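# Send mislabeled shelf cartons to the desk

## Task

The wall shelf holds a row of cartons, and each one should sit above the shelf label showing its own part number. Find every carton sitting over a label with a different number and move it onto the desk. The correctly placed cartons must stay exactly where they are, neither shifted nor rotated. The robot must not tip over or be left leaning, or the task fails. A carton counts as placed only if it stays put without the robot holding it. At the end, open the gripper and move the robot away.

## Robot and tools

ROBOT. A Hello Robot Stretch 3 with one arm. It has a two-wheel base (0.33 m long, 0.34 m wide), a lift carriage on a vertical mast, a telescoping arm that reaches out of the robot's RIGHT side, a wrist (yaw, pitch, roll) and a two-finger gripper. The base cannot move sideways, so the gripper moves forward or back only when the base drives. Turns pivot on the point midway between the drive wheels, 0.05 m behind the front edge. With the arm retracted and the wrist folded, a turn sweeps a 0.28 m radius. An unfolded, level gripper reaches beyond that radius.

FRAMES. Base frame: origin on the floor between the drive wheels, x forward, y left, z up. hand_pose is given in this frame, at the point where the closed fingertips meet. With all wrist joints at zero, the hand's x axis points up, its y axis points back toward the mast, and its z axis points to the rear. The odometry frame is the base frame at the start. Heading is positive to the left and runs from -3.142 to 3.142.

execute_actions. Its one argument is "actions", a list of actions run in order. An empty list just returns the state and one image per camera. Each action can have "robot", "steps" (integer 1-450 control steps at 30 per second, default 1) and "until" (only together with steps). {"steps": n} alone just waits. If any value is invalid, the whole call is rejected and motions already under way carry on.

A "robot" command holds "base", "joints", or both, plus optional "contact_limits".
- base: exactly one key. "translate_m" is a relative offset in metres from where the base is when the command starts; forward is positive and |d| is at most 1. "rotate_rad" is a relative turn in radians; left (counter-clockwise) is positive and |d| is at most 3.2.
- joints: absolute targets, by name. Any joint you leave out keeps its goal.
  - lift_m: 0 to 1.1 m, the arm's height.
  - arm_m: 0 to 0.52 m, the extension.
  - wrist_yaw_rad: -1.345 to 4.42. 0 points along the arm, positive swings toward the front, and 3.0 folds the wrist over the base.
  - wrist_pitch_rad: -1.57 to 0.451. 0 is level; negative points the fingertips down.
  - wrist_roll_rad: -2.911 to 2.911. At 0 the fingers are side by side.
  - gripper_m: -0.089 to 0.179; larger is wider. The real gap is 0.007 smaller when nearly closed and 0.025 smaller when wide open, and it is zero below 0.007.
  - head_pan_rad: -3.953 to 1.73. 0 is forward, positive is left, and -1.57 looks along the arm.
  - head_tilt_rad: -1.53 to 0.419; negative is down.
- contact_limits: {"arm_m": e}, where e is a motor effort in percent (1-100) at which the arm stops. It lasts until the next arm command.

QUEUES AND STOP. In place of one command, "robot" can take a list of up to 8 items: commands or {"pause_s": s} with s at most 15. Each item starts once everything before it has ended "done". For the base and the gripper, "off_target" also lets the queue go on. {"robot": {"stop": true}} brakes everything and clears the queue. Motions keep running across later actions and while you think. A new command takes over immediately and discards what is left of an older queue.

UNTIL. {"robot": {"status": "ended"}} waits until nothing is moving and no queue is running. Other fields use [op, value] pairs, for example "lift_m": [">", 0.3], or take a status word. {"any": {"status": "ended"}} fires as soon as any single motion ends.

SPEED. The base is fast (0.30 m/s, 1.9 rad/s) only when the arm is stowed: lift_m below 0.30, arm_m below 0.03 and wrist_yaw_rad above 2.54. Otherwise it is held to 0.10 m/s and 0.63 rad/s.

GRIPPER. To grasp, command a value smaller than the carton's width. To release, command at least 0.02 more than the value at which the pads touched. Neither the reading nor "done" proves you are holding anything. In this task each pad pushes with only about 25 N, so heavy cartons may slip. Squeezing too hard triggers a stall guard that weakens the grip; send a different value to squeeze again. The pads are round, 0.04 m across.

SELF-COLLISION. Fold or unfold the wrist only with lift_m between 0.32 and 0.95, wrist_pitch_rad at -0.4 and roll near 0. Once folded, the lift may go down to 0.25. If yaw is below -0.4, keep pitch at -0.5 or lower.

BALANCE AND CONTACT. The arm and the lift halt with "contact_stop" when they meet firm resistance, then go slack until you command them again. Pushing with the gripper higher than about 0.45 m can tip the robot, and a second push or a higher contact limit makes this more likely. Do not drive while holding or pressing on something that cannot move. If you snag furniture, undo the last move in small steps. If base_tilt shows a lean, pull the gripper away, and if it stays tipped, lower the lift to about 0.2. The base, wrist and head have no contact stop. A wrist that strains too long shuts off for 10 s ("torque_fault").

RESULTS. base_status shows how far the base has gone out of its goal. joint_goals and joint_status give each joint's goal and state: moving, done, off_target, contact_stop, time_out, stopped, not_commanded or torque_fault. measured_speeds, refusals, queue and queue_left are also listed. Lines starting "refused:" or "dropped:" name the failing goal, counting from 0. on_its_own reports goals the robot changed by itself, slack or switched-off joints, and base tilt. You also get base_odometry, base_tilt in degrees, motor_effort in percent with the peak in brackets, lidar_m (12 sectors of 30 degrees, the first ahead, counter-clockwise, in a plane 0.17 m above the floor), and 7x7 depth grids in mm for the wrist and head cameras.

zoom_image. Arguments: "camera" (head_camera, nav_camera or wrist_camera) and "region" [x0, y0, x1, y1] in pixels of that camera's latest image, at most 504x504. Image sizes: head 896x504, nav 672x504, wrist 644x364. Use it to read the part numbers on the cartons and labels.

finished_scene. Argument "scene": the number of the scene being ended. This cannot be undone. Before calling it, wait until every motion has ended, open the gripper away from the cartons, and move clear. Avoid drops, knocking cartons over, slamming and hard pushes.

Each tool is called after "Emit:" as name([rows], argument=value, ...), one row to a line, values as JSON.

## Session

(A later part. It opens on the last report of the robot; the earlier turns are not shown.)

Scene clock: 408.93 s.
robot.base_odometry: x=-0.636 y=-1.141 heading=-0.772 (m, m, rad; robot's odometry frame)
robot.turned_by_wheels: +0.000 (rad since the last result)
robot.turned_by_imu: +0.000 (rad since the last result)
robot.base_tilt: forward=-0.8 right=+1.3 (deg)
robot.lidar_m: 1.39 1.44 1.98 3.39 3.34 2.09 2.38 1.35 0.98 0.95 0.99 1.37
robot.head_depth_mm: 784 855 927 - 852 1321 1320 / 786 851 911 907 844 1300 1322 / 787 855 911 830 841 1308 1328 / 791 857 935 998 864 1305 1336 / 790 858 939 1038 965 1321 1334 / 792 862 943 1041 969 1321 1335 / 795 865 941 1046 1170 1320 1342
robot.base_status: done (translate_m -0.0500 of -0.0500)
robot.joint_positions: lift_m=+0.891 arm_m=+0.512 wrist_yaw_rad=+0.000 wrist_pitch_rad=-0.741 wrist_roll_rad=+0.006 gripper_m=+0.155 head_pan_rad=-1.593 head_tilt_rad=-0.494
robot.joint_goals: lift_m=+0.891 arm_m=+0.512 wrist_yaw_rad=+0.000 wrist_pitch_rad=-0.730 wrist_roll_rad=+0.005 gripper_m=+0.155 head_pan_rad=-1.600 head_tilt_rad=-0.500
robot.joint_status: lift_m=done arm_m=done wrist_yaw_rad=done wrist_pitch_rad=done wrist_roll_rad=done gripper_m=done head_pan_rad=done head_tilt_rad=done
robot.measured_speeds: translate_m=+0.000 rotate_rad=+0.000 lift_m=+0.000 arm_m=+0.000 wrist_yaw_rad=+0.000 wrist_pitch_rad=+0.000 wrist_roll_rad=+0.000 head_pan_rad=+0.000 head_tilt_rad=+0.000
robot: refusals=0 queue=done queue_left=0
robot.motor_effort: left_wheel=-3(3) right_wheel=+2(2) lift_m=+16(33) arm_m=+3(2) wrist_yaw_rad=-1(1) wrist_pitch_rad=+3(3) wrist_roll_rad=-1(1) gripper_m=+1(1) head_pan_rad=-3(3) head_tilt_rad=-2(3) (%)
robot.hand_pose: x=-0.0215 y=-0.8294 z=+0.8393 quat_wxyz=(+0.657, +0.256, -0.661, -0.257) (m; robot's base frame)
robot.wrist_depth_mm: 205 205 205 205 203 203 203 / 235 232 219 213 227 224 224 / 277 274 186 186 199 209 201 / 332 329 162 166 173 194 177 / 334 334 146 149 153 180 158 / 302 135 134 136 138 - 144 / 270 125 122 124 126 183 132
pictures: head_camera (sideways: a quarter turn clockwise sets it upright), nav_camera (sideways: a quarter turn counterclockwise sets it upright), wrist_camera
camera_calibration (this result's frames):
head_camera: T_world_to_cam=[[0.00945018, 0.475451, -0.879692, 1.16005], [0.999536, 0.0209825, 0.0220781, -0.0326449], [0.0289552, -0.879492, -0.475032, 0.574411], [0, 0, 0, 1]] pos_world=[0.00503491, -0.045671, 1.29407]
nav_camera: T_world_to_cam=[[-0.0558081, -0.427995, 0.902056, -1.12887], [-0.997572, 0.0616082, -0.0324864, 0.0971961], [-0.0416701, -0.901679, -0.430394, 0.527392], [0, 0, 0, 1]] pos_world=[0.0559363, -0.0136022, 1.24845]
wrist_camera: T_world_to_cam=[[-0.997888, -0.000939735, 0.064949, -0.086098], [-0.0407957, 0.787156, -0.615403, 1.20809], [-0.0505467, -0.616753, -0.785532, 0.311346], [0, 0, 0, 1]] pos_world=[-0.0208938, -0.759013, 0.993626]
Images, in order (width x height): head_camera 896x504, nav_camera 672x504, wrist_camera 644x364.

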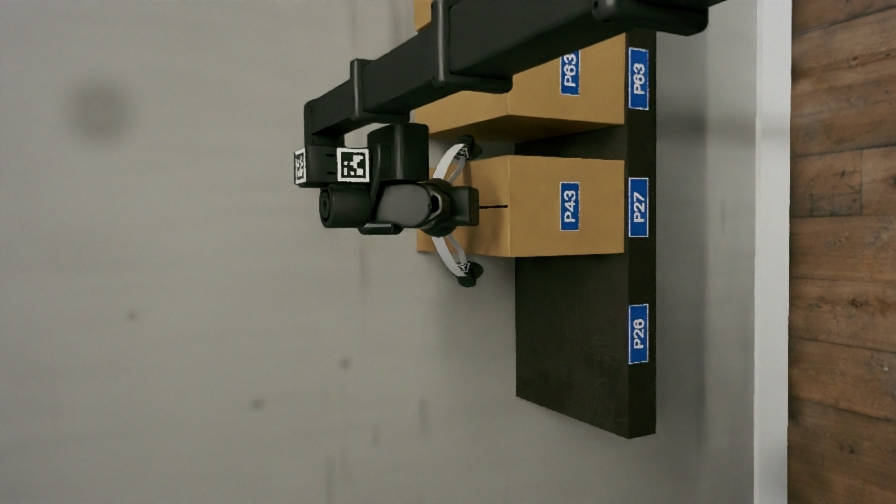

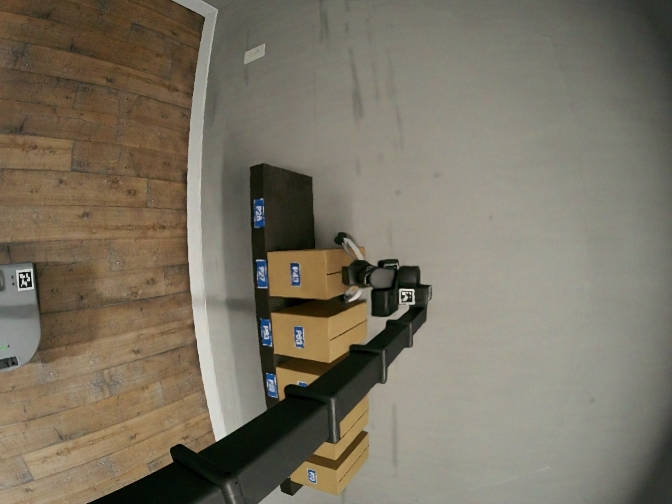

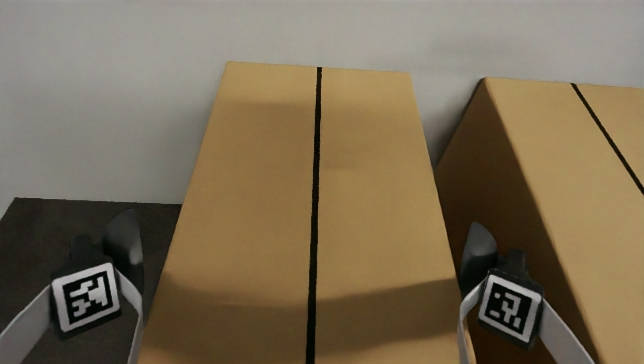

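Emit:
execute_actions([
  {"robot": {"joints": {"lift_m": 0.889, "gripper_m": 0.087}}, "steps": 450, "until": {"robot": {"status": "ended"}}},
])

Scene clock: 411.70 s.
robot.base_odometry: x=-0.636 y=-1.141 heading=-0.772 (m, m, rad; robot's odometry frame)
robot.turned_by_wheels: +0.000 (rad since the last result)
robot.turned_by_imu: +0.000 (rad since the last result)
robot.base_tilt: forward=-0.9 right=+1.1 (deg)
robot.lidar_m: 1.38 1.44 1.99 3.44 3.33 2.09 2.38 1.34 0.99 0.95 0.99 1.36
robot.head_depth_mm: 783 857 929 981 851 1328 1310 / 789 853 909 907 843 1288 1321 / 790 853 913 830 846 1301 1323 / 786 856 937 992 862 1300 1333 / 791 861 940 1041 963 1316 1347 / 792 863 942 1041 964 1315 1330 / 799 863 948 1049 1172 1326 1339
robot.base_status: done (translate_m -0.0500 of -0.0500)
robot.joint_positions: lift_m=+0.889 arm_m=+0.512 wrist_yaw_rad=-0.001 wrist_pitch_rad=-0.739 wrist_roll_rad=+0.006 gripper_m=+0.125 head_pan_rad=-1.593 head_tilt_rad=-0.494
robot.joint_goals: lift_m=+0.889 arm_m=+0.512 wrist_yaw_rad=+0.000 wrist_pitch_rad=-0.730 wrist_roll_rad=+0.005 gripper_m=+0.087 head_pan_rad=-1.600 head_tilt_rad=-0.500
robot.joint_status: lift_m=done arm_m=done wrist_yaw_rad=done wrist_pitch_rad=done wrist_roll_rad=done gripper_m=off_target head_pan_rad=done head_tilt_rad=done
robot.measured_speeds: translate_m=+0.000 rotate_rad=+0.000 lift_m=+0.000 arm_m=+0.000 wrist_yaw_rad=+0.000 wrist_pitch_rad=+0.000 wrist_roll_rad=+0.000 head_pan_rad=+0.000 head_tilt_rad=+0.000
robot: refusals=0 queue=done queue_left=0
robot.motor_effort: left_wheel=-3(4) right_wheel=+3(3) lift_m=+16(18) arm_m=+3(3) wrist_yaw_rad=+1(1) wrist_pitch_rad=+2(3) wrist_roll_rad=-1(1) gripper_m=-100(100) head_pan_rad=-4(3) head_tilt_rad=-3(3) (%)
robot.hand_pose: x=-0.0217 y=-0.8298 z=+0.8377 quat_wxyz=(+0.657, +0.254, -0.661, -0.257) (m; robot's base frame)
robot.wrist_depth_mm: 205 204 204 204 203 204 203 / 233 234 213 213 224 224 225 / 275 271 183 186 199 206 201 / 328 325 161 165 171 192 176 / 327 339 145 148 151 179 156 / 305 130 132 134 136 166 142 / 276 123 121 123 125 185 132
pictures: head_camera (sideways: a quarter turn clockwise sets it upright), nav_camera (sideways: a quarter turn counterclockwise sets it upright), wrist_camera
camera_calibration (this result's frames):
head_camera: T_world_to_cam=[[0.00945001, 0.47545, -0.879692, 1.16005], [0.999536, 0.0209828, 0.0220781, -0.0326449], [0.0289555, -0.879492, -0.475032, 0.574411], [0, 0, 0, 1]] pos_world=[0.00503493, -0.045671, 1.29407]
nav_camera: T_world_to_cam=[[-0.0558079, -0.427995, 0.902056, -1.12887], [-0.997572, 0.0616078, -0.0324864, 0.0971961], [-0.0416697, -0.901679, -0.430394, 0.527392], [0, 0, 0, 1]] pos_world=[0.0559363, -0.0136021, 1.24845]
wrist_camera: T_world_to_cam=[[-0.997889, 0.000582947, 0.0649473, -0.0849665], [-0.0397035, 0.785897, -0.617082, 1.20778], [-0.0514016, -0.618358, -0.784214, 0.307346], [0, 0, 0, 1]] pos_world=[-0.0210359, -0.759091, 0.991842]
Images, in order (width x height): head_camera 896x504, nav_camera 672x504, wrist_camera 644x364.

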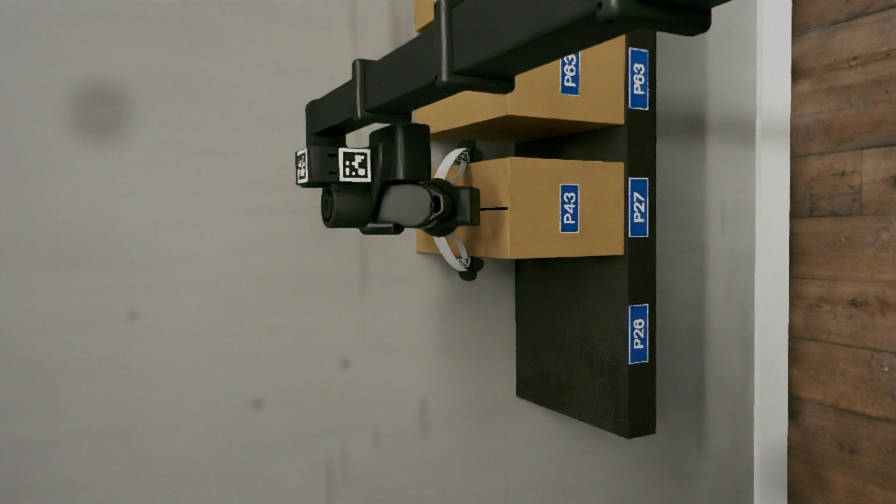

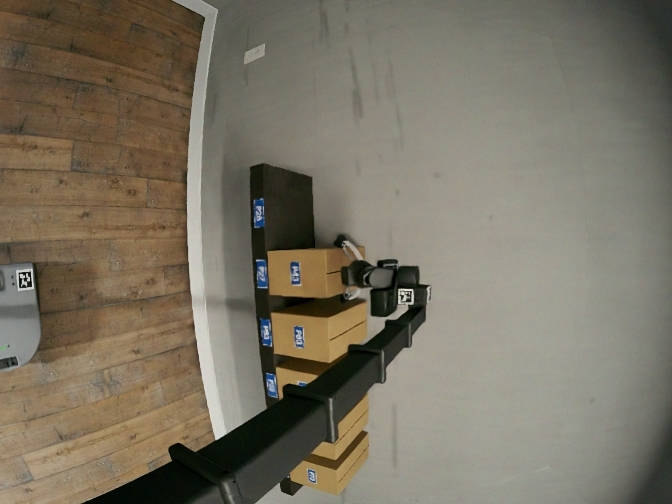

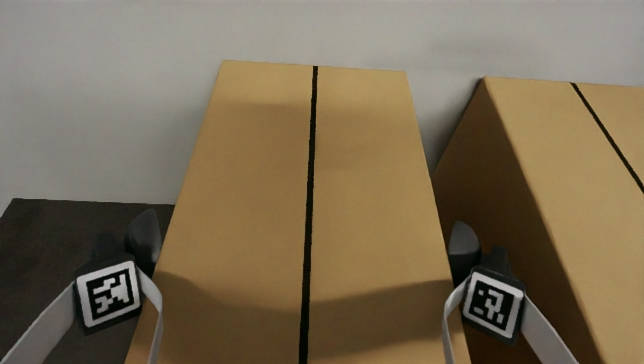

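Emit:
execute_actions([
  {"robot": {"joints": {"lift_m": 0.96}}, "steps": 100, "until": {"robot": {"lift_m": [">", 0.903]}}},
  {"robot": {"joints": {"arm_m": 0.44}}, "steps": 100, "until": {"robot": {"arm_m": ["<", 0.495]}}},
])

Emit:
execute_actions([
  {"robot": {"base": {"rotate_rad": 1.575}, "joints": {"head_pan_rad": -2.6, "head_tilt_rad": -0.45}}, "steps": 200, "until": {"robot": {"base_status": ["!=", "moving"]}}},
  {"robot": {"base": {"translate_m": 1.0}, "joints": {"arm_m": 0.51}}, "steps": 1},
])

Scene clock: 425.10 s.
robot.base_odometry: x=-0.636 y=-1.141 heading=-0.772 (m, m, rad; robot's odometry frame)
robot.turned_by_wheels: +0.000 (rad since the last result)
robot.turned_by_imu: +0.000 (rad since the last result)
robot.base_tilt: forward=-0.8 right=+1.3 (deg)
robot.lidar_m: 1.38 1.44 1.99 3.41 3.36 2.09 2.38 1.34 0.99 0.95 0.99 1.36
robot.head_depth_mm: 783 849 906 825 835 1296 1321 / 784 851 - 952 844 1300 1326 / 788 856 - 758 834 1308 1329 / 793 855 942 856 873 1306 1337 / 794 861 944 1037 960 1315 1336 / 795 863 947 1041 969 1320 1335 / 794 864 946 1047 1173 1314 1340
robot.base_status: done (translate_m -0.0500 of -0.0500)
robot.joint_positions: lift_m=+0.952 arm_m=+0.494 wrist_yaw_rad=-0.001 wrist_pitch_rad=-0.748 wrist_roll_rad=+0.006 gripper_m=+0.088 head_pan_rad=-1.593 head_tilt_rad=-0.494
robot.joint_goals: lift_m=+0.960 arm_m=+0.440 wrist_yaw_rad=+0.000 wrist_pitch_rad=-0.730 wrist_roll_rad=+0.005 gripper_m=+0.087 head_pan_rad=-1.600 head_tilt_rad=-0.500
robot.joint_status: lift_m=moving arm_m=moving wrist_yaw_rad=done wrist_pitch_rad=done wrist_roll_rad=done gripper_m=off_target head_pan_rad=done head_tilt_rad=done
robot.measured_speeds: translate_m=+0.000 rotate_rad=+0.000 lift_m=+0.060 arm_m=-0.069 wrist_yaw_rad=+0.000 wrist_pitch_rad=+0.000 wrist_roll_rad=+0.000 head_pan_rad=+0.000 head_tilt_rad=+0.000
robot: refusals=0 queue=running queue_left=0
robot.motor_effort: left_wheel=-3(4) right_wheel=+1(3) lift_m=+33(33) arm_m=+0(4) wrist_yaw_rad=+1(1) wrist_pitch_rad=+5(5) wrist_roll_rad=-1(1) gripper_m=-60(100) head_pan_rad=-3(3) head_tilt_rad=-3(3) (%)
robot.hand_pose: x=-0.0218 y=-0.8103 z=+0.8982 quat_wxyz=(+0.656, +0.257, -0.660, -0.260) (m; robot's base frame)
robot.wrist_depth_mm: 227 223 224 224 222 223 224 / 257 257 201 202 243 256 256 / 302 299 178 180 191 279 285 / 364 357 158 162 168 248 258 / 401 396 144 146 150 223 227 / 357 131 133 134 137 205 205 / 322 124 123 125 126 195 188
pictures: head_camera (sideways: a quarter turn clockwise sets it upright), nav_camera (sideways: a quarter turn counterclockwise sets it upright), wrist_camera
camera_calibration (this result's frames):
head_camera: T_world_to_cam=[[0.00945013, 0.475451, -0.879692, 1.16005], [0.999536, 0.0209826, 0.0220781, -0.0326449], [0.0289553, -0.879492, -0.475032, 0.574411], [0, 0, 0, 1]] pos_world=[0.00503492, -0.045671, 1.29407]
nav_camera: T_world_to_cam=[[-0.055808, -0.427995, 0.902056, -1.12887], [-0.997572, 0.0616081, -0.0324864, 0.0971961], [-0.04167, -0.901679, -0.430394, 0.527392], [0, 0, 0, 1]] pos_world=[0.0559363, -0.0136021, 1.24845]
wrist_camera: T_world_to_cam=[[-0.997889, 0.000228642, 0.0649431, -0.0892343], [-0.039499, 0.791639, -0.609712, 1.22784], [-0.0515509, -0.61099, -0.789958, 0.377997], [0, 0, 0, 1]] pos_world=[-0.0210614, -0.741032, 1.05302]
Images, in order (width x height): head_camera 896x504, nav_camera 672x504, wrist_camera 644x364.

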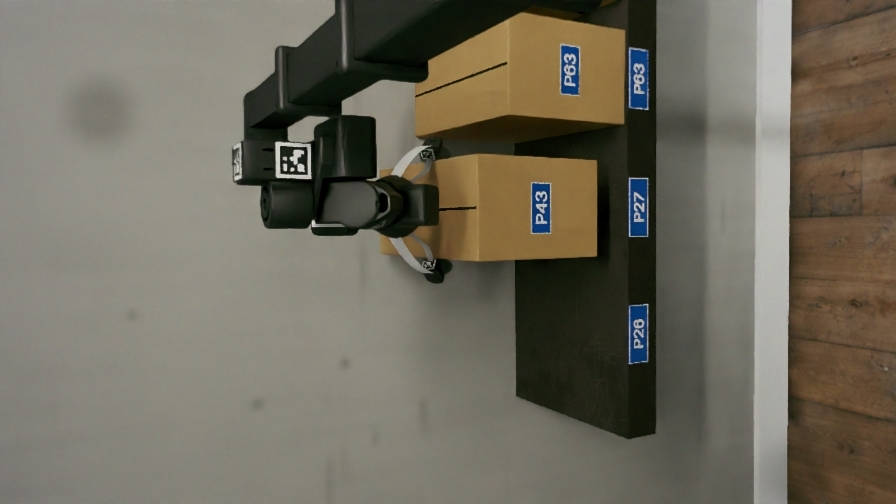

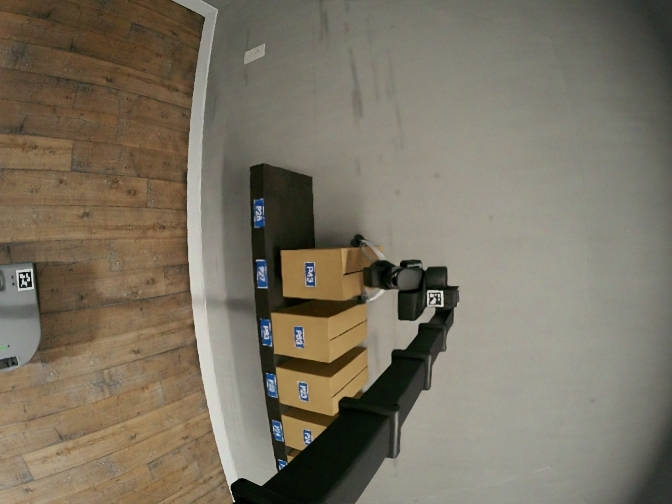

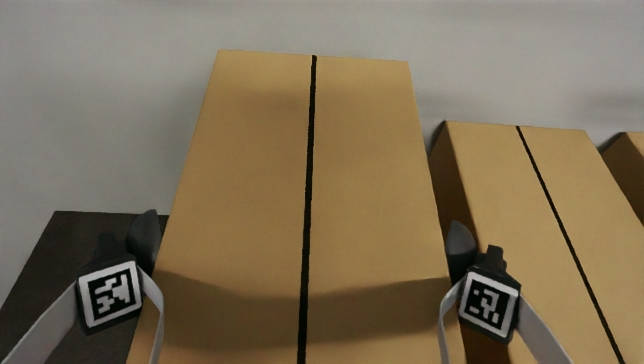

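Scene clock: 428.60 s.
robot.base_odometry: x=-0.636 y=-1.141 heading=+0.803 (m, m, rad; robot's odometry frame)
robot.turned_by_wheels: +1.575 (rad since the last result)
robot.turned_by_imu: +1.590 (rad since the last result)
robot.base_tilt: forward=-0.9 right=+1.8 (deg)
robot.lidar_m: 3.41 3.34 2.08 2.37 1.34 0.98 0.95 0.99 1.37 1.38 1.44 1.99
robot.head_depth_mm: 816 870 939 1010 994 1191 - / 862 926 998 1082 1162 1301 - / 916 988 1066 1164 1283 1394 - / 974 1055 1154 1262 1389 1510 - / 1037 1138 1248 1382 1542 - - / 1119 1221 1351 1510 1716 - - / 1204 1331 1479 1675 1821 - -
robot.base_status: moving (translate_m +0.0001 of +1.0000)
robot.joint_positions: lift_m=+0.960 arm_m=+0.440 wrist_yaw_rad=-0.001 wrist_pitch_rad=-0.748 wrist_roll_rad=+0.006 gripper_m=+0.088 head_pan_rad=-2.593 head_tilt_rad=-0.457
robot.joint_goals: lift_m=+0.960 arm_m=+0.510 wrist_yaw_rad=+0.000 wrist_pitch_rad=-0.730 wrist_roll_rad=+0.005 gripper_m=+0.087 head_pan_rad=-2.600 head_tilt_rad=-0.450
robot.joint_status: lift_m=done arm_m=moving wrist_yaw_rad=done wrist_pitch_rad=done wrist_roll_rad=done gripper_m=off_target head_pan_rad=done head_tilt_rad=done
robot.measured_speeds: translate_m=+0.004 rotate_rad=+0.000 lift_m=+0.000 arm_m=+0.000 wrist_yaw_rad=+0.000 wrist_pitch_rad=+0.000 wrist_roll_rad=+0.000 head_pan_rad=+0.000 head_tilt_rad=+0.000
robot: refusals=0 queue=running queue_left=0
robot.motor_effort: left_wheel=+3(12) right_wheel=+4(9) lift_m=+33(33) arm_m=-3(7) wrist_yaw_rad=+0(1) wrist_pitch_rad=+5(5) wrist_roll_rad=-2(1) gripper_m=-60(61) head_pan_rad=-3(46) head_tilt_rad=+3(9) (%)
robot.hand_pose: x=-0.0217 y=-0.7567 z=+0.9063 quat_wxyz=(+0.656, +0.258, -0.660, -0.260) (m; robot's base frame)
robot.wrist_depth_mm: 715 712 732 718 738 697 720 / 815 828 202 203 773 812 809 / 965 956 178 178 191 937 966 / - - 158 162 168 - - / - - 144 147 150 - - / - 131 133 134 136 - - / 896 125 123 124 126 - -
pictures: head_camera (sideways: a quarter turn clockwise sets it upright), nav_camera (sideways: a quarter turn counterclockwise sets it upright), wrist_camera
camera_calibration (this result's frames):
head_camera: T_world_to_cam=[[0.377426, 0.232033, -0.896499, 1.17973], [0.558463, -0.829276, 0.0204787, -0.0278731], [-0.738694, -0.508391, -0.442572, 0.536857], [0, 0, 0, 1]] pos_world=[-0.0331209, -0.0239169, 1.29579]
nav_camera: T_world_to_cam=[[-0.361876, -0.166972, 0.917151, -1.1467], [-0.488281, 0.872028, -0.0339022, 0.0959342], [-0.79412, -0.460096, -0.397095, 0.48865], [0, 0, 0, 1]] pos_world=[0.0199261, -0.0502979, 1.24899]
wrist_camera: T_world_to_cam=[[-0.997888, -0.000101677, 0.0649505, -0.0899705], [-0.0397622, 0.791665, -0.609661, 1.19022], [-0.051357, -0.610956, -0.789997, 0.417208], [0, 0, 0, 1]] pos_world=[-0.0210281, -0.687371, 1.06107]
Images, in order (width x height): head_camera 896x504, nav_camera 672x504, wrist_camera 644x364.

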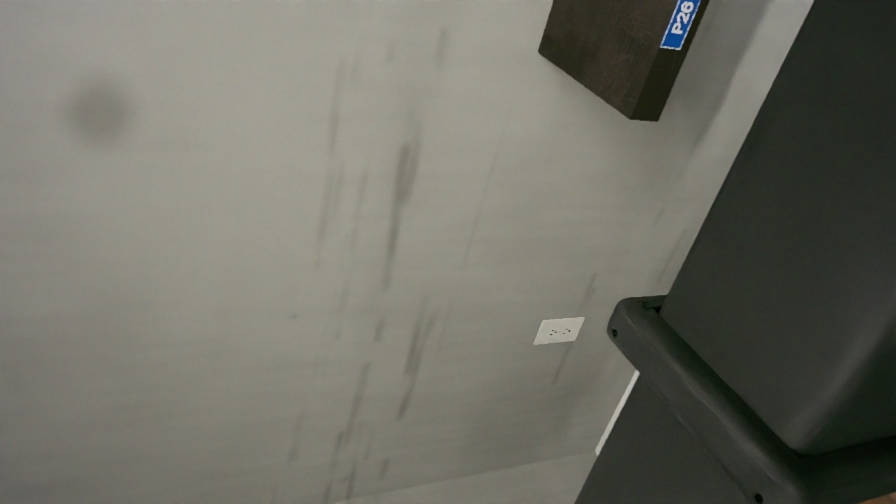

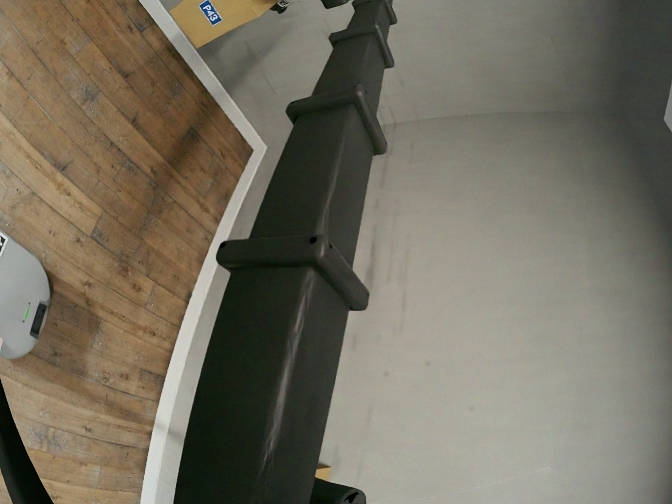

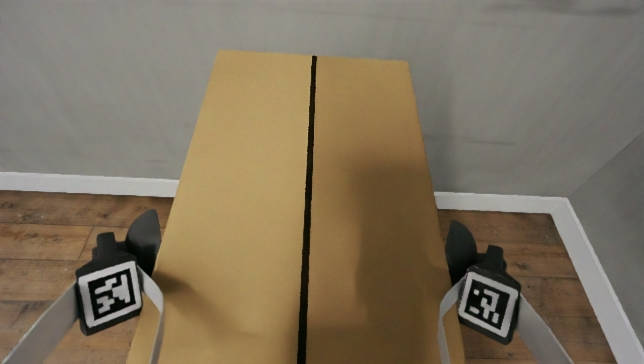

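Emit:
execute_actions([
  {"robot": {"joints": {"head_pan_rad": -3.4, "head_tilt_rad": -0.3}}, "steps": 450, "until": {"robot": {"translate_m": [">", 0.8]}}},
  {"robot": {"base": {"translate_m": 1.0}}, "steps": 1},
])

Emit:
execute_actions([
  {"robot": {"joints": {"head_pan_rad": 0.0, "head_tilt_rad": -0.55}}, "steps": 450, "until": {"robot": {"translate_m": [">", 0.8]}}},
  {"robot": {"base": {"translate_m": 0.735}}, "steps": 450, "until": {"robot": {"translate_m": [">", 0.4]}}},
])

Scene clock: 436.93 s.
robot.base_odometry: x=-0.078 y=-0.562 heading=+0.803 (m, m, rad; robot's odometry frame)
robot.turned_by_wheels: +0.000 (rad since the last result)
robot.turned_by_imu: -0.005 (rad since the last result)
robot.base_tilt: forward=-1.4 right=+1.7 (deg)
robot.lidar_m: 2.59 2.64 2.23 1.98 2.46 1.82 1.76 1.82 1.44 1.39 1.45 1.94
robot.head_depth_mm: 1661 1764 1882 1965 - - - / 1618 1724 1825 1711 2060 - - / 1594 1698 1796 1661 1999 - - / 1563 1651 1738 1624 1939 - - / 1524 1632 1707 1751 1923 - - / 1496 1595 1675 1758 1869 1942 1544 / 1475 1555 1638 1717 1847 1923 1540
robot.base_status: moving (translate_m +0.0033 of +1.0000)
robot.joint_positions: lift_m=+0.960 arm_m=+0.510 wrist_yaw_rad=-0.001 wrist_pitch_rad=-0.748 wrist_roll_rad=+0.006 gripper_m=+0.088 head_pan_rad=-3.393 head_tilt_rad=-0.310
robot.joint_goals: lift_m=+0.960 arm_m=+0.510 wrist_yaw_rad=+0.000 wrist_pitch_rad=-0.730 wrist_roll_rad=+0.005 gripper_m=+0.087 head_pan_rad=-3.400 head_tilt_rad=-0.300
robot.joint_status: lift_m=done arm_m=done wrist_yaw_rad=done wrist_pitch_rad=done wrist_roll_rad=done gripper_m=off_target head_pan_rad=done head_tilt_rad=done
robot.measured_speeds: translate_m=+0.100 rotate_rad=+0.000 lift_m=+0.000 arm_m=+0.000 wrist_yaw_rad=+0.000 wrist_pitch_rad=+0.000 wrist_roll_rad=+0.000 head_pan_rad=+0.000 head_tilt_rad=+0.000
robot: refusals=0 queue=running queue_left=0
robot.motor_effort: left_wheel=+1(1) right_wheel=+3(6) lift_m=+33(33) arm_m=+3(1) wrist_yaw_rad=+1(1) wrist_pitch_rad=+5(5) wrist_roll_rad=-1(1) gripper_m=-59(60) head_pan_rad=-4(40) head_tilt_rad=+5(21) (%)
robot.hand_pose: x=-0.0217 y=-0.8260 z=+0.9063 quat_wxyz=(+0.656, +0.258, -0.660, -0.260) (m; robot's base frame)
robot.wrist_depth_mm: 647 645 654 654 651 666 645 / 737 760 201 203 693 746 744 / 880 884 177 180 191 847 833 / - - 158 161 168 - - / - - 144 147 150 - - / - 130 132 134 138 - - / 931 124 122 125 126 - -
pictures: head_camera (sideways: a quarter turn clockwise sets it upright), nav_camera (sideways: a quarter turn counterclockwise sets it upright), wrist_camera
camera_calibration (this result's frames):
head_camera: T_world_to_cam=[[0.297053, -0.0750122, -0.95191, 1.25254], [-0.203105, -0.97906, 0.0137706, -0.0144976], [-0.93301, 0.189247, -0.306068, 0.360402], [0, 0, 0, 1]] pos_world=[-0.038756, 0.0115564, 1.30281]
nav_camera: T_world_to_cam=[[-0.237111, 0.108573, 0.965396, -1.21045], [0.279897, 0.959232, -0.0391342, 0.0980669], [-0.930288, 0.260932, -0.257834, 0.308241], [0, 0, 0, 1]] pos_world=[-0.0277077, -0.0430764, 1.25188]
wrist_camera: T_world_to_cam=[[-0.997888, -0.000102135, 0.0649506, -0.0899779], [-0.0397624, 0.791667, -0.609657, 1.24514], [-0.051357, -0.610952, -0.79, 0.374831], [0, 0, 0, 1]] pos_world=[-0.0210281, -0.756742, 1.06107]
Images, in order (width x height): head_camera 896x504, nav_camera 672x504, wrist_camera 644x364.

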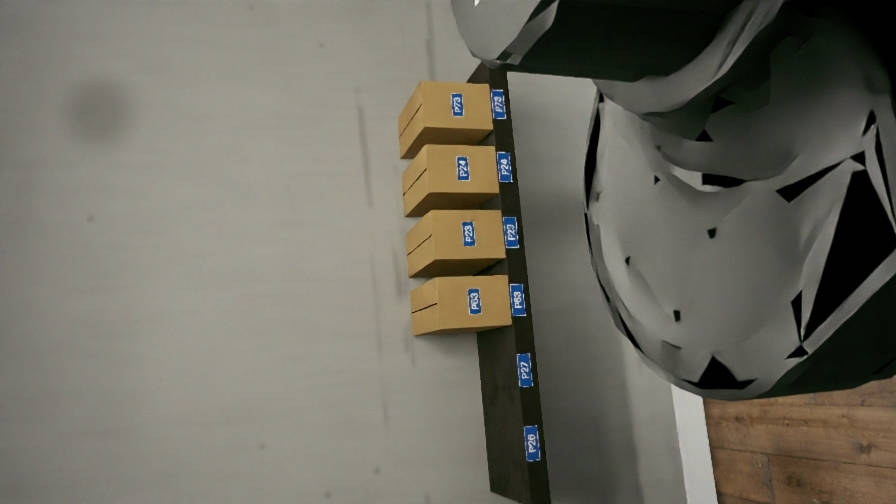

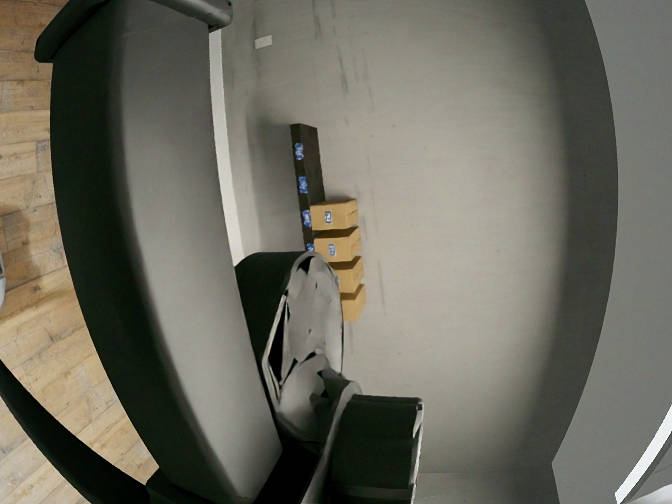

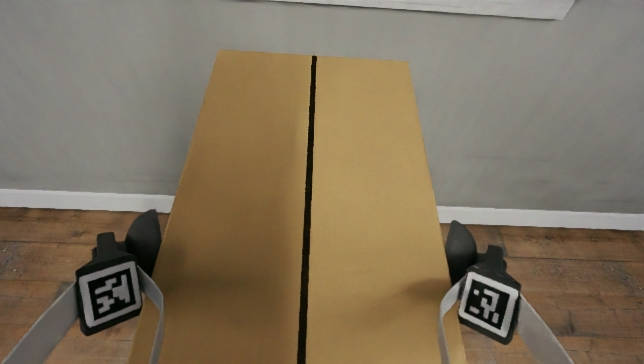

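Scene clock: 448.97 s.
robot.base_odometry: x=+0.758 y=+0.304 heading=+0.803 (m, m, rad; robot's odometry frame)
robot.turned_by_wheels: +0.000 (rad since the last result)
robot.turned_by_imu: -0.007 (rad since the last result)
robot.base_tilt: forward=-0.6 right=+0.8 (deg)
robot.lidar_m: 1.80 1.54 2.46 2.33 2.22 3.05 2.96 1.98 1.44 1.37 1.42 1.41
robot.head_depth_mm: 1517 1668 1592 1259 1779 1528 1278 / 1525 1666 1600 1278 1905 1535 1273 / 1531 1675 1591 1281 1902 1536 1282 / 1529 1674 1636 1298 1917 1529 1289 / 1531 1672 1325 1240 1933 1546 1297 / 1550 1692 1460 1237 1925 1561 1296 / 1559 1692 1693 1319 1945 1564 1288
robot.base_status: moving (translate_m +0.4033 of +0.7350)
robot.joint_positions: lift_m=+0.960 arm_m=+0.510 wrist_yaw_rad=-0.001 wrist_pitch_rad=-0.748 wrist_roll_rad=+0.006 gripper_m=+0.088 head_pan_rad=-0.007 head_tilt_rad=-0.543
robot.joint_goals: lift_m=+0.960 arm_m=+0.510 wrist_yaw_rad=+0.000 wrist_pitch_rad=-0.730 wrist_roll_rad=+0.005 gripper_m=+0.087 head_pan_rad=+0.000 head_tilt_rad=-0.550
robot.joint_status: lift_m=done arm_m=done wrist_yaw_rad=done wrist_pitch_rad=done wrist_roll_rad=done gripper_m=off_target head_pan_rad=done head_tilt_rad=done
robot.measured_speeds: translate_m=+0.100 rotate_rad=+0.000 lift_m=+0.000 arm_m=+0.000 wrist_yaw_rad=+0.000 wrist_pitch_rad=+0.000 wrist_roll_rad=+0.000 head_pan_rad=+0.000 head_tilt_rad=+0.000
robot: refusals=0 queue=running queue_left=0
robot.motor_effort: left_wheel=+2(2) right_wheel=+2(3) lift_m=+33(33) arm_m=+3(3) wrist_yaw_rad=+1(1) wrist_pitch_rad=+5(5) wrist_roll_rad=-1(1) gripper_m=-60(60) head_pan_rad=+4(43) head_tilt_rad=-4(23) (%)
robot.hand_pose: x=-0.0217 y=-0.8260 z=+0.9063 quat_wxyz=(+0.656, +0.258, -0.660, -0.260) (m; robot's base frame)
robot.wrist_depth_mm: 634 637 622 655 657 651 633 / 729 724 202 204 710 746 746 / 858 846 177 179 191 865 864 / - - 159 161 168 - - / - - 144 147 150 - - / - 131 132 135 137 - - / 900 125 122 124 126 - -
pictures: head_camera (sideways: a quarter turn clockwise sets it upright), nav_camera (sideways: a quarter turn counterclockwise sets it upright), wrist_camera
camera_calibration (this result's frames):
head_camera: T_world_to_cam=[[-0.517825, 0.00254297, -0.855483, 1.13169], [-0.0350109, 0.999095, 0.024162, -0.0290457], [0.85477, 0.0424629, -0.517267, 0.624328], [0, 0, 0, 1]] pos_world=[0.0513453, -0.000369257, 1.29179]
nav_camera: T_world_to_cam=[[0.472222, -0.0496234, 0.880082, -1.10343], [-0.048009, -0.99838, -0.0305337, 0.0888595], [0.880171, -0.0278332, -0.47384, 0.578301], [0, 0, 0, 1]] pos_world=[0.0163255, 0.0500556, 1.24784]
wrist_camera: T_world_to_cam=[[-0.997888, -0.000101723, 0.0649504, -0.0899775], [-0.039762, 0.791667, -0.609657, 1.24514], [-0.0513571, -0.610952, -0.79, 0.374831], [0, 0, 0, 1]] pos_world=[-0.0210281, -0.756742, 1.06107]
Images, in order (width x height): head_camera 896x504, nav_camera 672x504, wrist_camera 644x364.

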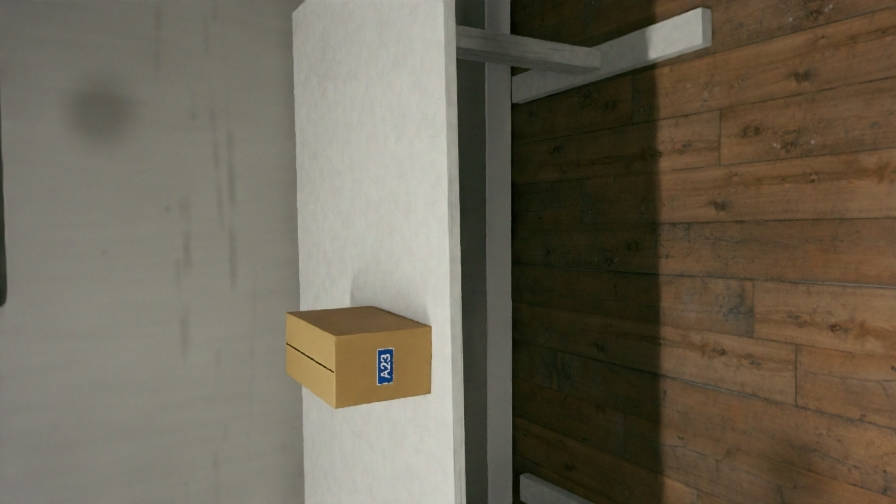

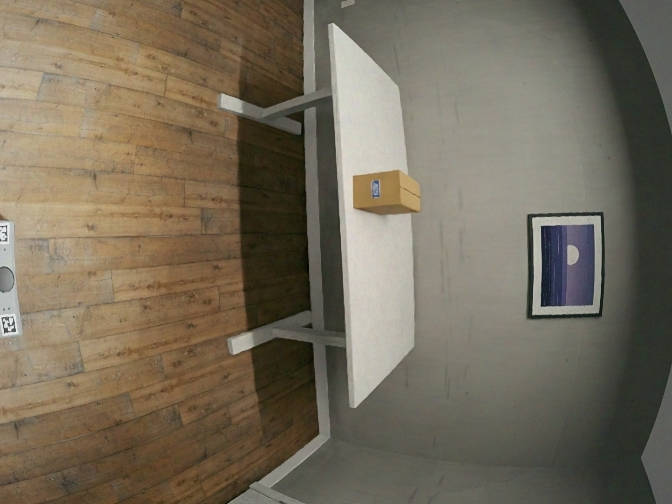

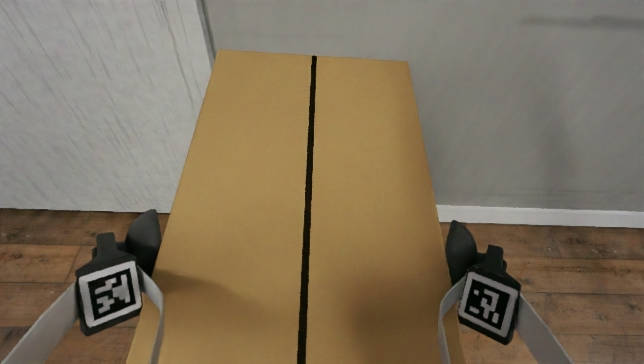

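Emit:
execute_actions([
  {"steps": 200, "until": {"robot": {"base_status": ["!=", "moving"]}}},
  {"robot": {"base": {"rotate_rad": 1.42}, "joints": {"head_pan_rad": -1.6, "head_tilt_rad": -0.55}}, "steps": 200, "until": {"robot": {"rotate_rad": [">", 1.25]}}},
  {"robot": {"joints": {"lift_m": 0.944}}, "steps": 200, "until": {"robot": {"status": "ended"}}},
])

Scene clock: 456.13 s.
robot.base_odometry: x=+0.988 y=+0.543 heading=+2.223 (m, m, rad; robot's odometry frame)
robot.turned_by_wheels: +1.420 (rad since the last result)
robot.turned_by_imu: +1.431 (rad since the last result)
robot.base_tilt: forward=-0.7 right=+1.4 (deg)
robot.lidar_m: 2.37 2.01 2.57 3.27 2.37 1.53 1.36 1.38 1.62 1.10 1.49 1.27
robot.head_depth_mm: 1319 1437 - 1023 1702 1531 1269 / 1293 1398 1415 1099 1356 1495 1289 / 1279 1381 - 788 874 1532 1284 / 1262 1369 1475 809 876 1531 1285 / 1244 1366 1459 1116 913 1542 1287 / 1222 1336 1450 1125 880 1543 1285 / 1212 1319 1426 853 832 1559 1308
robot.base_status: done (rotate_rad +1.4199 of +1.4200)
robot.joint_positions: lift_m=+0.944 arm_m=+0.510 wrist_yaw_rad=-0.001 wrist_pitch_rad=-0.748 wrist_roll_rad=+0.006 gripper_m=+0.088 head_pan_rad=-1.593 head_tilt_rad=-0.543
robot.joint_goals: lift_m=+0.944 arm_m=+0.510 wrist_yaw_rad=+0.000 wrist_pitch_rad=-0.730 wrist_roll_rad=+0.005 gripper_m=+0.087 head_pan_rad=-1.600 head_tilt_rad=-0.550
robot.joint_status: lift_m=done arm_m=done wrist_yaw_rad=done wrist_pitch_rad=done wrist_roll_rad=done gripper_m=off_target head_pan_rad=done head_tilt_rad=done
robot.measured_speeds: translate_m=+0.000 rotate_rad=+0.000 lift_m=+0.000 arm_m=+0.000 wrist_yaw_rad=+0.000 wrist_pitch_rad=+0.000 wrist_roll_rad=+0.000 head_pan_rad=+0.000 head_tilt_rad=+0.000
robot: refusals=0 queue=done queue_left=0
robot.motor_effort: left_wheel=-2(12) right_wheel=+0(7) lift_m=+17(33) arm_m=+3(3) wrist_yaw_rad=+0(1) wrist_pitch_rad=+5(5) wrist_roll_rad=-1(1) gripper_m=-60(60) head_pan_rad=-4(42) head_tilt_rad=-3(3) (%)
robot.hand_pose: x=-0.0217 y=-0.8261 z=+0.8910 quat_wxyz=(+0.656, +0.258, -0.660, -0.260) (m; robot's base frame)
robot.wrist_depth_mm: 541 567 596 612 616 803 863 / 481 484 203 203 511 545 - / 423 430 177 179 192 474 - / 377 385 159 161 168 423 444 / 343 346 144 147 150 376 376 / 316 131 133 134 137 350 347 / 284 125 122 124 126 305 313
pictures: head_camera (sideways: a quarter turn clockwise sets it upright), nav_camera (sideways: a quarter turn counterclockwise sets it upright), wrist_camera
camera_calibration (this result's frames):
head_camera: T_world_to_cam=[[0.0103275, 0.517972, -0.855335, 1.12828], [0.999508, 0.0199904, 0.024174, -0.0353719], [0.02962, -0.855164, -0.51751, 0.629678], [0, 0, 0, 1]] pos_world=[0.00505114, -0.0452317, 1.29178]
nav_camera: T_world_to_cam=[[-0.0567177, -0.471674, 0.879947, -1.10003], [-0.997546, 0.0630112, -0.030522, 0.0946365], [-0.0410501, -0.879519, -0.47409, 0.584247], [0, 0, 0, 1]] pos_world=[0.0559967, -0.0109609, 1.24784]
wrist_camera: T_world_to_cam=[[-0.997888, -0.000307703, 0.0649567, -0.0891301], [-0.0399284, 0.791669, -0.609644, 1.23588], [-0.0512366, -0.61095, -0.79001, 0.362792], [0, 0, 0, 1]] pos_world=[-0.0210072, -0.756784, 1.04584]
Images, in order (width x height): head_camera 896x504, nav_camera 672x504, wrist_camera 644x364.

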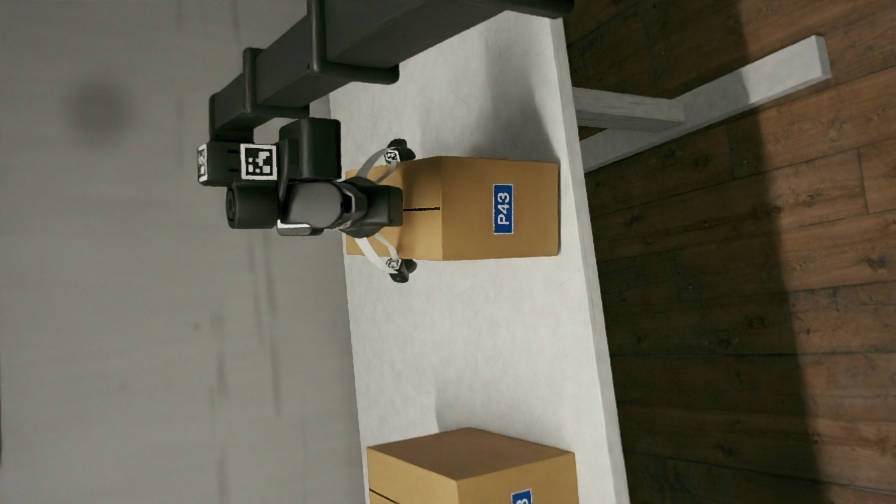

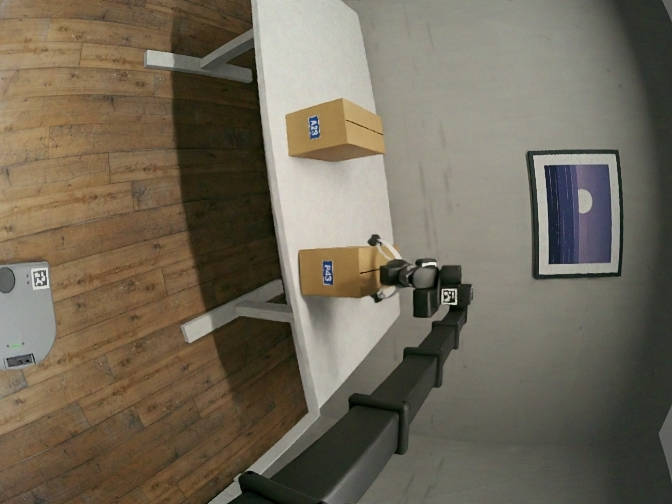

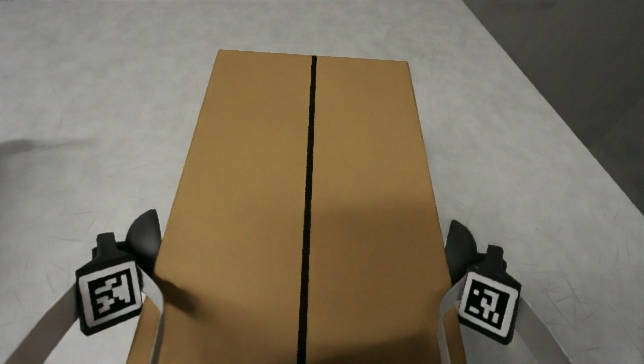

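Emit:
zoom_image(camera="head_camera", region=[480, 120, 660, 300])

Region (480, 120, 660, 300) of head_camera's 896x504 image, scaled by 2.800, with more detail than that image has.

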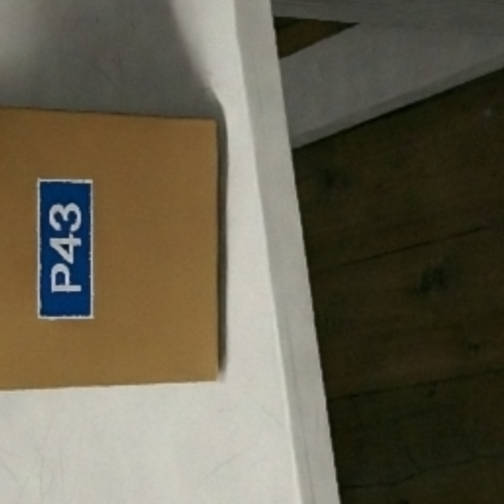

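Emit:
execute_actions(actions=[])

Scene clock: 469.97 s.
robot.base_odometry: x=+0.988 y=+0.543 heading=+2.223 (m, m, rad; robot's odometry frame)
robot.turned_by_wheels: +0.000 (rad since the last result)
robot.turned_by_imu: +0.000 (rad since the last result)
robot.base_tilt: forward=-0.7 right=+1.1 (deg)
robot.lidar_m: 2.37 2.01 2.56 3.28 2.38 1.53 1.37 1.38 1.62 1.10 1.49 1.27
robot.head_depth_mm: 1309 1434 - 1018 1731 1535 1266 / 1294 1399 1425 1101 1359 1484 1277 / 1269 1369 - 788 874 1519 1286 / 1260 1370 1471 809 873 1546 1295 / 1235 1350 1458 1124 913 1549 1291 / 1219 1342 1454 1127 886 1553 1300 / 1213 1319 1421 853 836 1550 1300
robot.base_status: done (rotate_rad +1.4199 of +1.4200)
robot.joint_positions: lift_m=+0.944 arm_m=+0.510 wrist_yaw_rad=-0.001 wrist_pitch_rad=-0.748 wrist_roll_rad=+0.006 gripper_m=+0.088 head_pan_rad=-1.593 head_tilt_rad=-0.543
robot.joint_goals: lift_m=+0.944 arm_m=+0.510 wrist_yaw_rad=+0.000 wrist_pitch_rad=-0.730 wrist_roll_rad=+0.005 gripper_m=+0.087 head_pan_rad=-1.600 head_tilt_rad=-0.550
robot.joint_status: lift_m=done arm_m=done wrist_yaw_rad=done wrist_pitch_rad=done wrist_roll_rad=done gripper_m=off_target head_pan_rad=done head_tilt_rad=done
robot.measured_speeds: translate_m=+0.000 rotate_rad=+0.000 lift_m=+0.000 arm_m=+0.000 wrist_yaw_rad=+0.000 wrist_pitch_rad=+0.000 wrist_roll_rad=+0.000 head_pan_rad=+0.000 head_tilt_rad=+0.000
robot: refusals=0 queue=done queue_left=0
robot.motor_effort: left_wheel=-3(3) right_wheel=+2(1) lift_m=+17(17) arm_m=+3(3) wrist_yaw_rad=+1(0) wrist_pitch_rad=+5(5) wrist_roll_rad=-1(1) gripper_m=-60(60) head_pan_rad=-3(3) head_tilt_rad=-4(4) (%)
robot.hand_pose: x=-0.0217 y=-0.8261 z=+0.8910 quat_wxyz=(+0.656, +0.258, -0.660, -0.260) (m; robot's base frame)
robot.wrist_depth_mm: 556 564 585 596 627 809 878 / 474 493 202 202 510 555 - / 419 431 177 179 190 479 - / 374 391 159 161 168 419 436 / 338 347 145 148 150 375 383 / 312 131 133 135 138 347 346 / 282 124 123 125 126 304 316
pictures: head_camera (sideways: a quarter turn clockwise sets it upright), nav_camera (sideways: a quarter turn counterclockwise sets it upright), wrist_camera
camera_calibration (this result's frames):
head_camera: T_world_to_cam=[[0.0103276, 0.517972, -0.855335, 1.12828], [0.999508, 0.0199903, 0.024174, -0.0353719], [0.0296199, -0.855164, -0.51751, 0.629678], [0, 0, 0, 1]] pos_world=[0.00505113, -0.0452317, 1.29178]
nav_camera: T_world_to_cam=[[-0.0567177, -0.471674, 0.879947, -1.10003], [-0.997546, 0.0630113, -0.030522, 0.0946366], [-0.0410502, -0.879519, -0.47409, 0.584247], [0, 0, 0, 1]] pos_world=[0.0559967, -0.0109609, 1.24784]
wrist_camera: T_world_to_cam=[[-0.997888, -0.000307771, 0.0649568, -0.0891303], [-0.0399285, 0.791669, -0.609643, 1.23588], [-0.0512367, -0.61095, -0.79001, 0.362793], [0, 0, 0, 1]] pos_world=[-0.0210072, -0.756784, 1.04584]
Images, in order (width x height): head_camera 896x504, nav_camera 672x504, wrist_camera 644x364.

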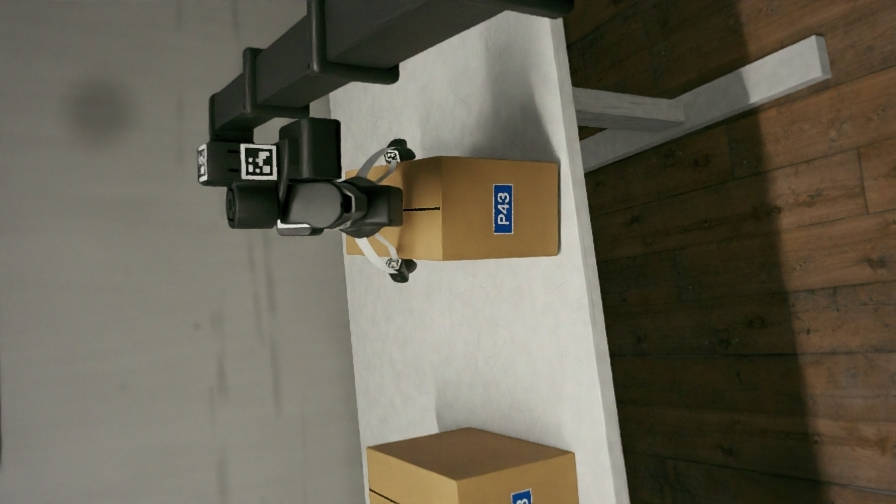

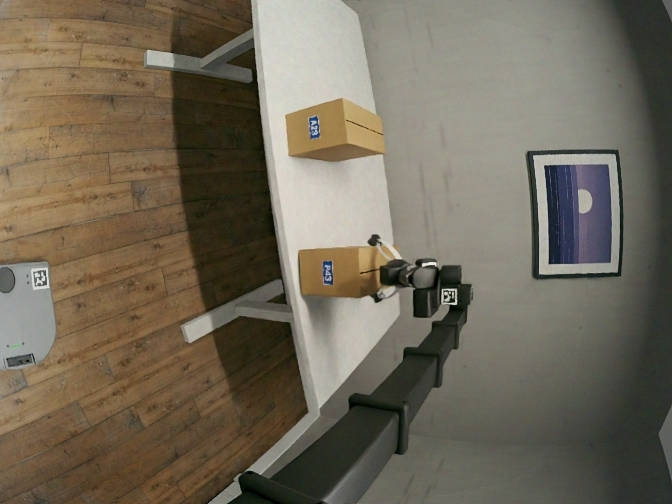

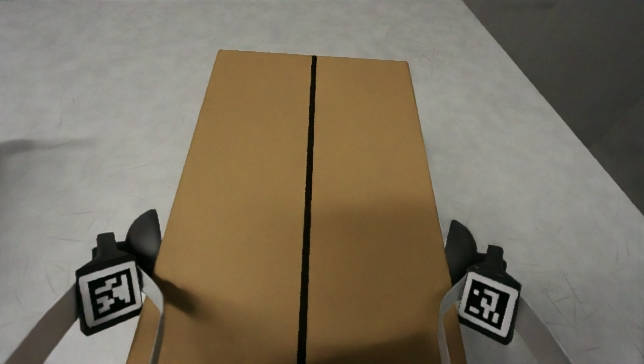

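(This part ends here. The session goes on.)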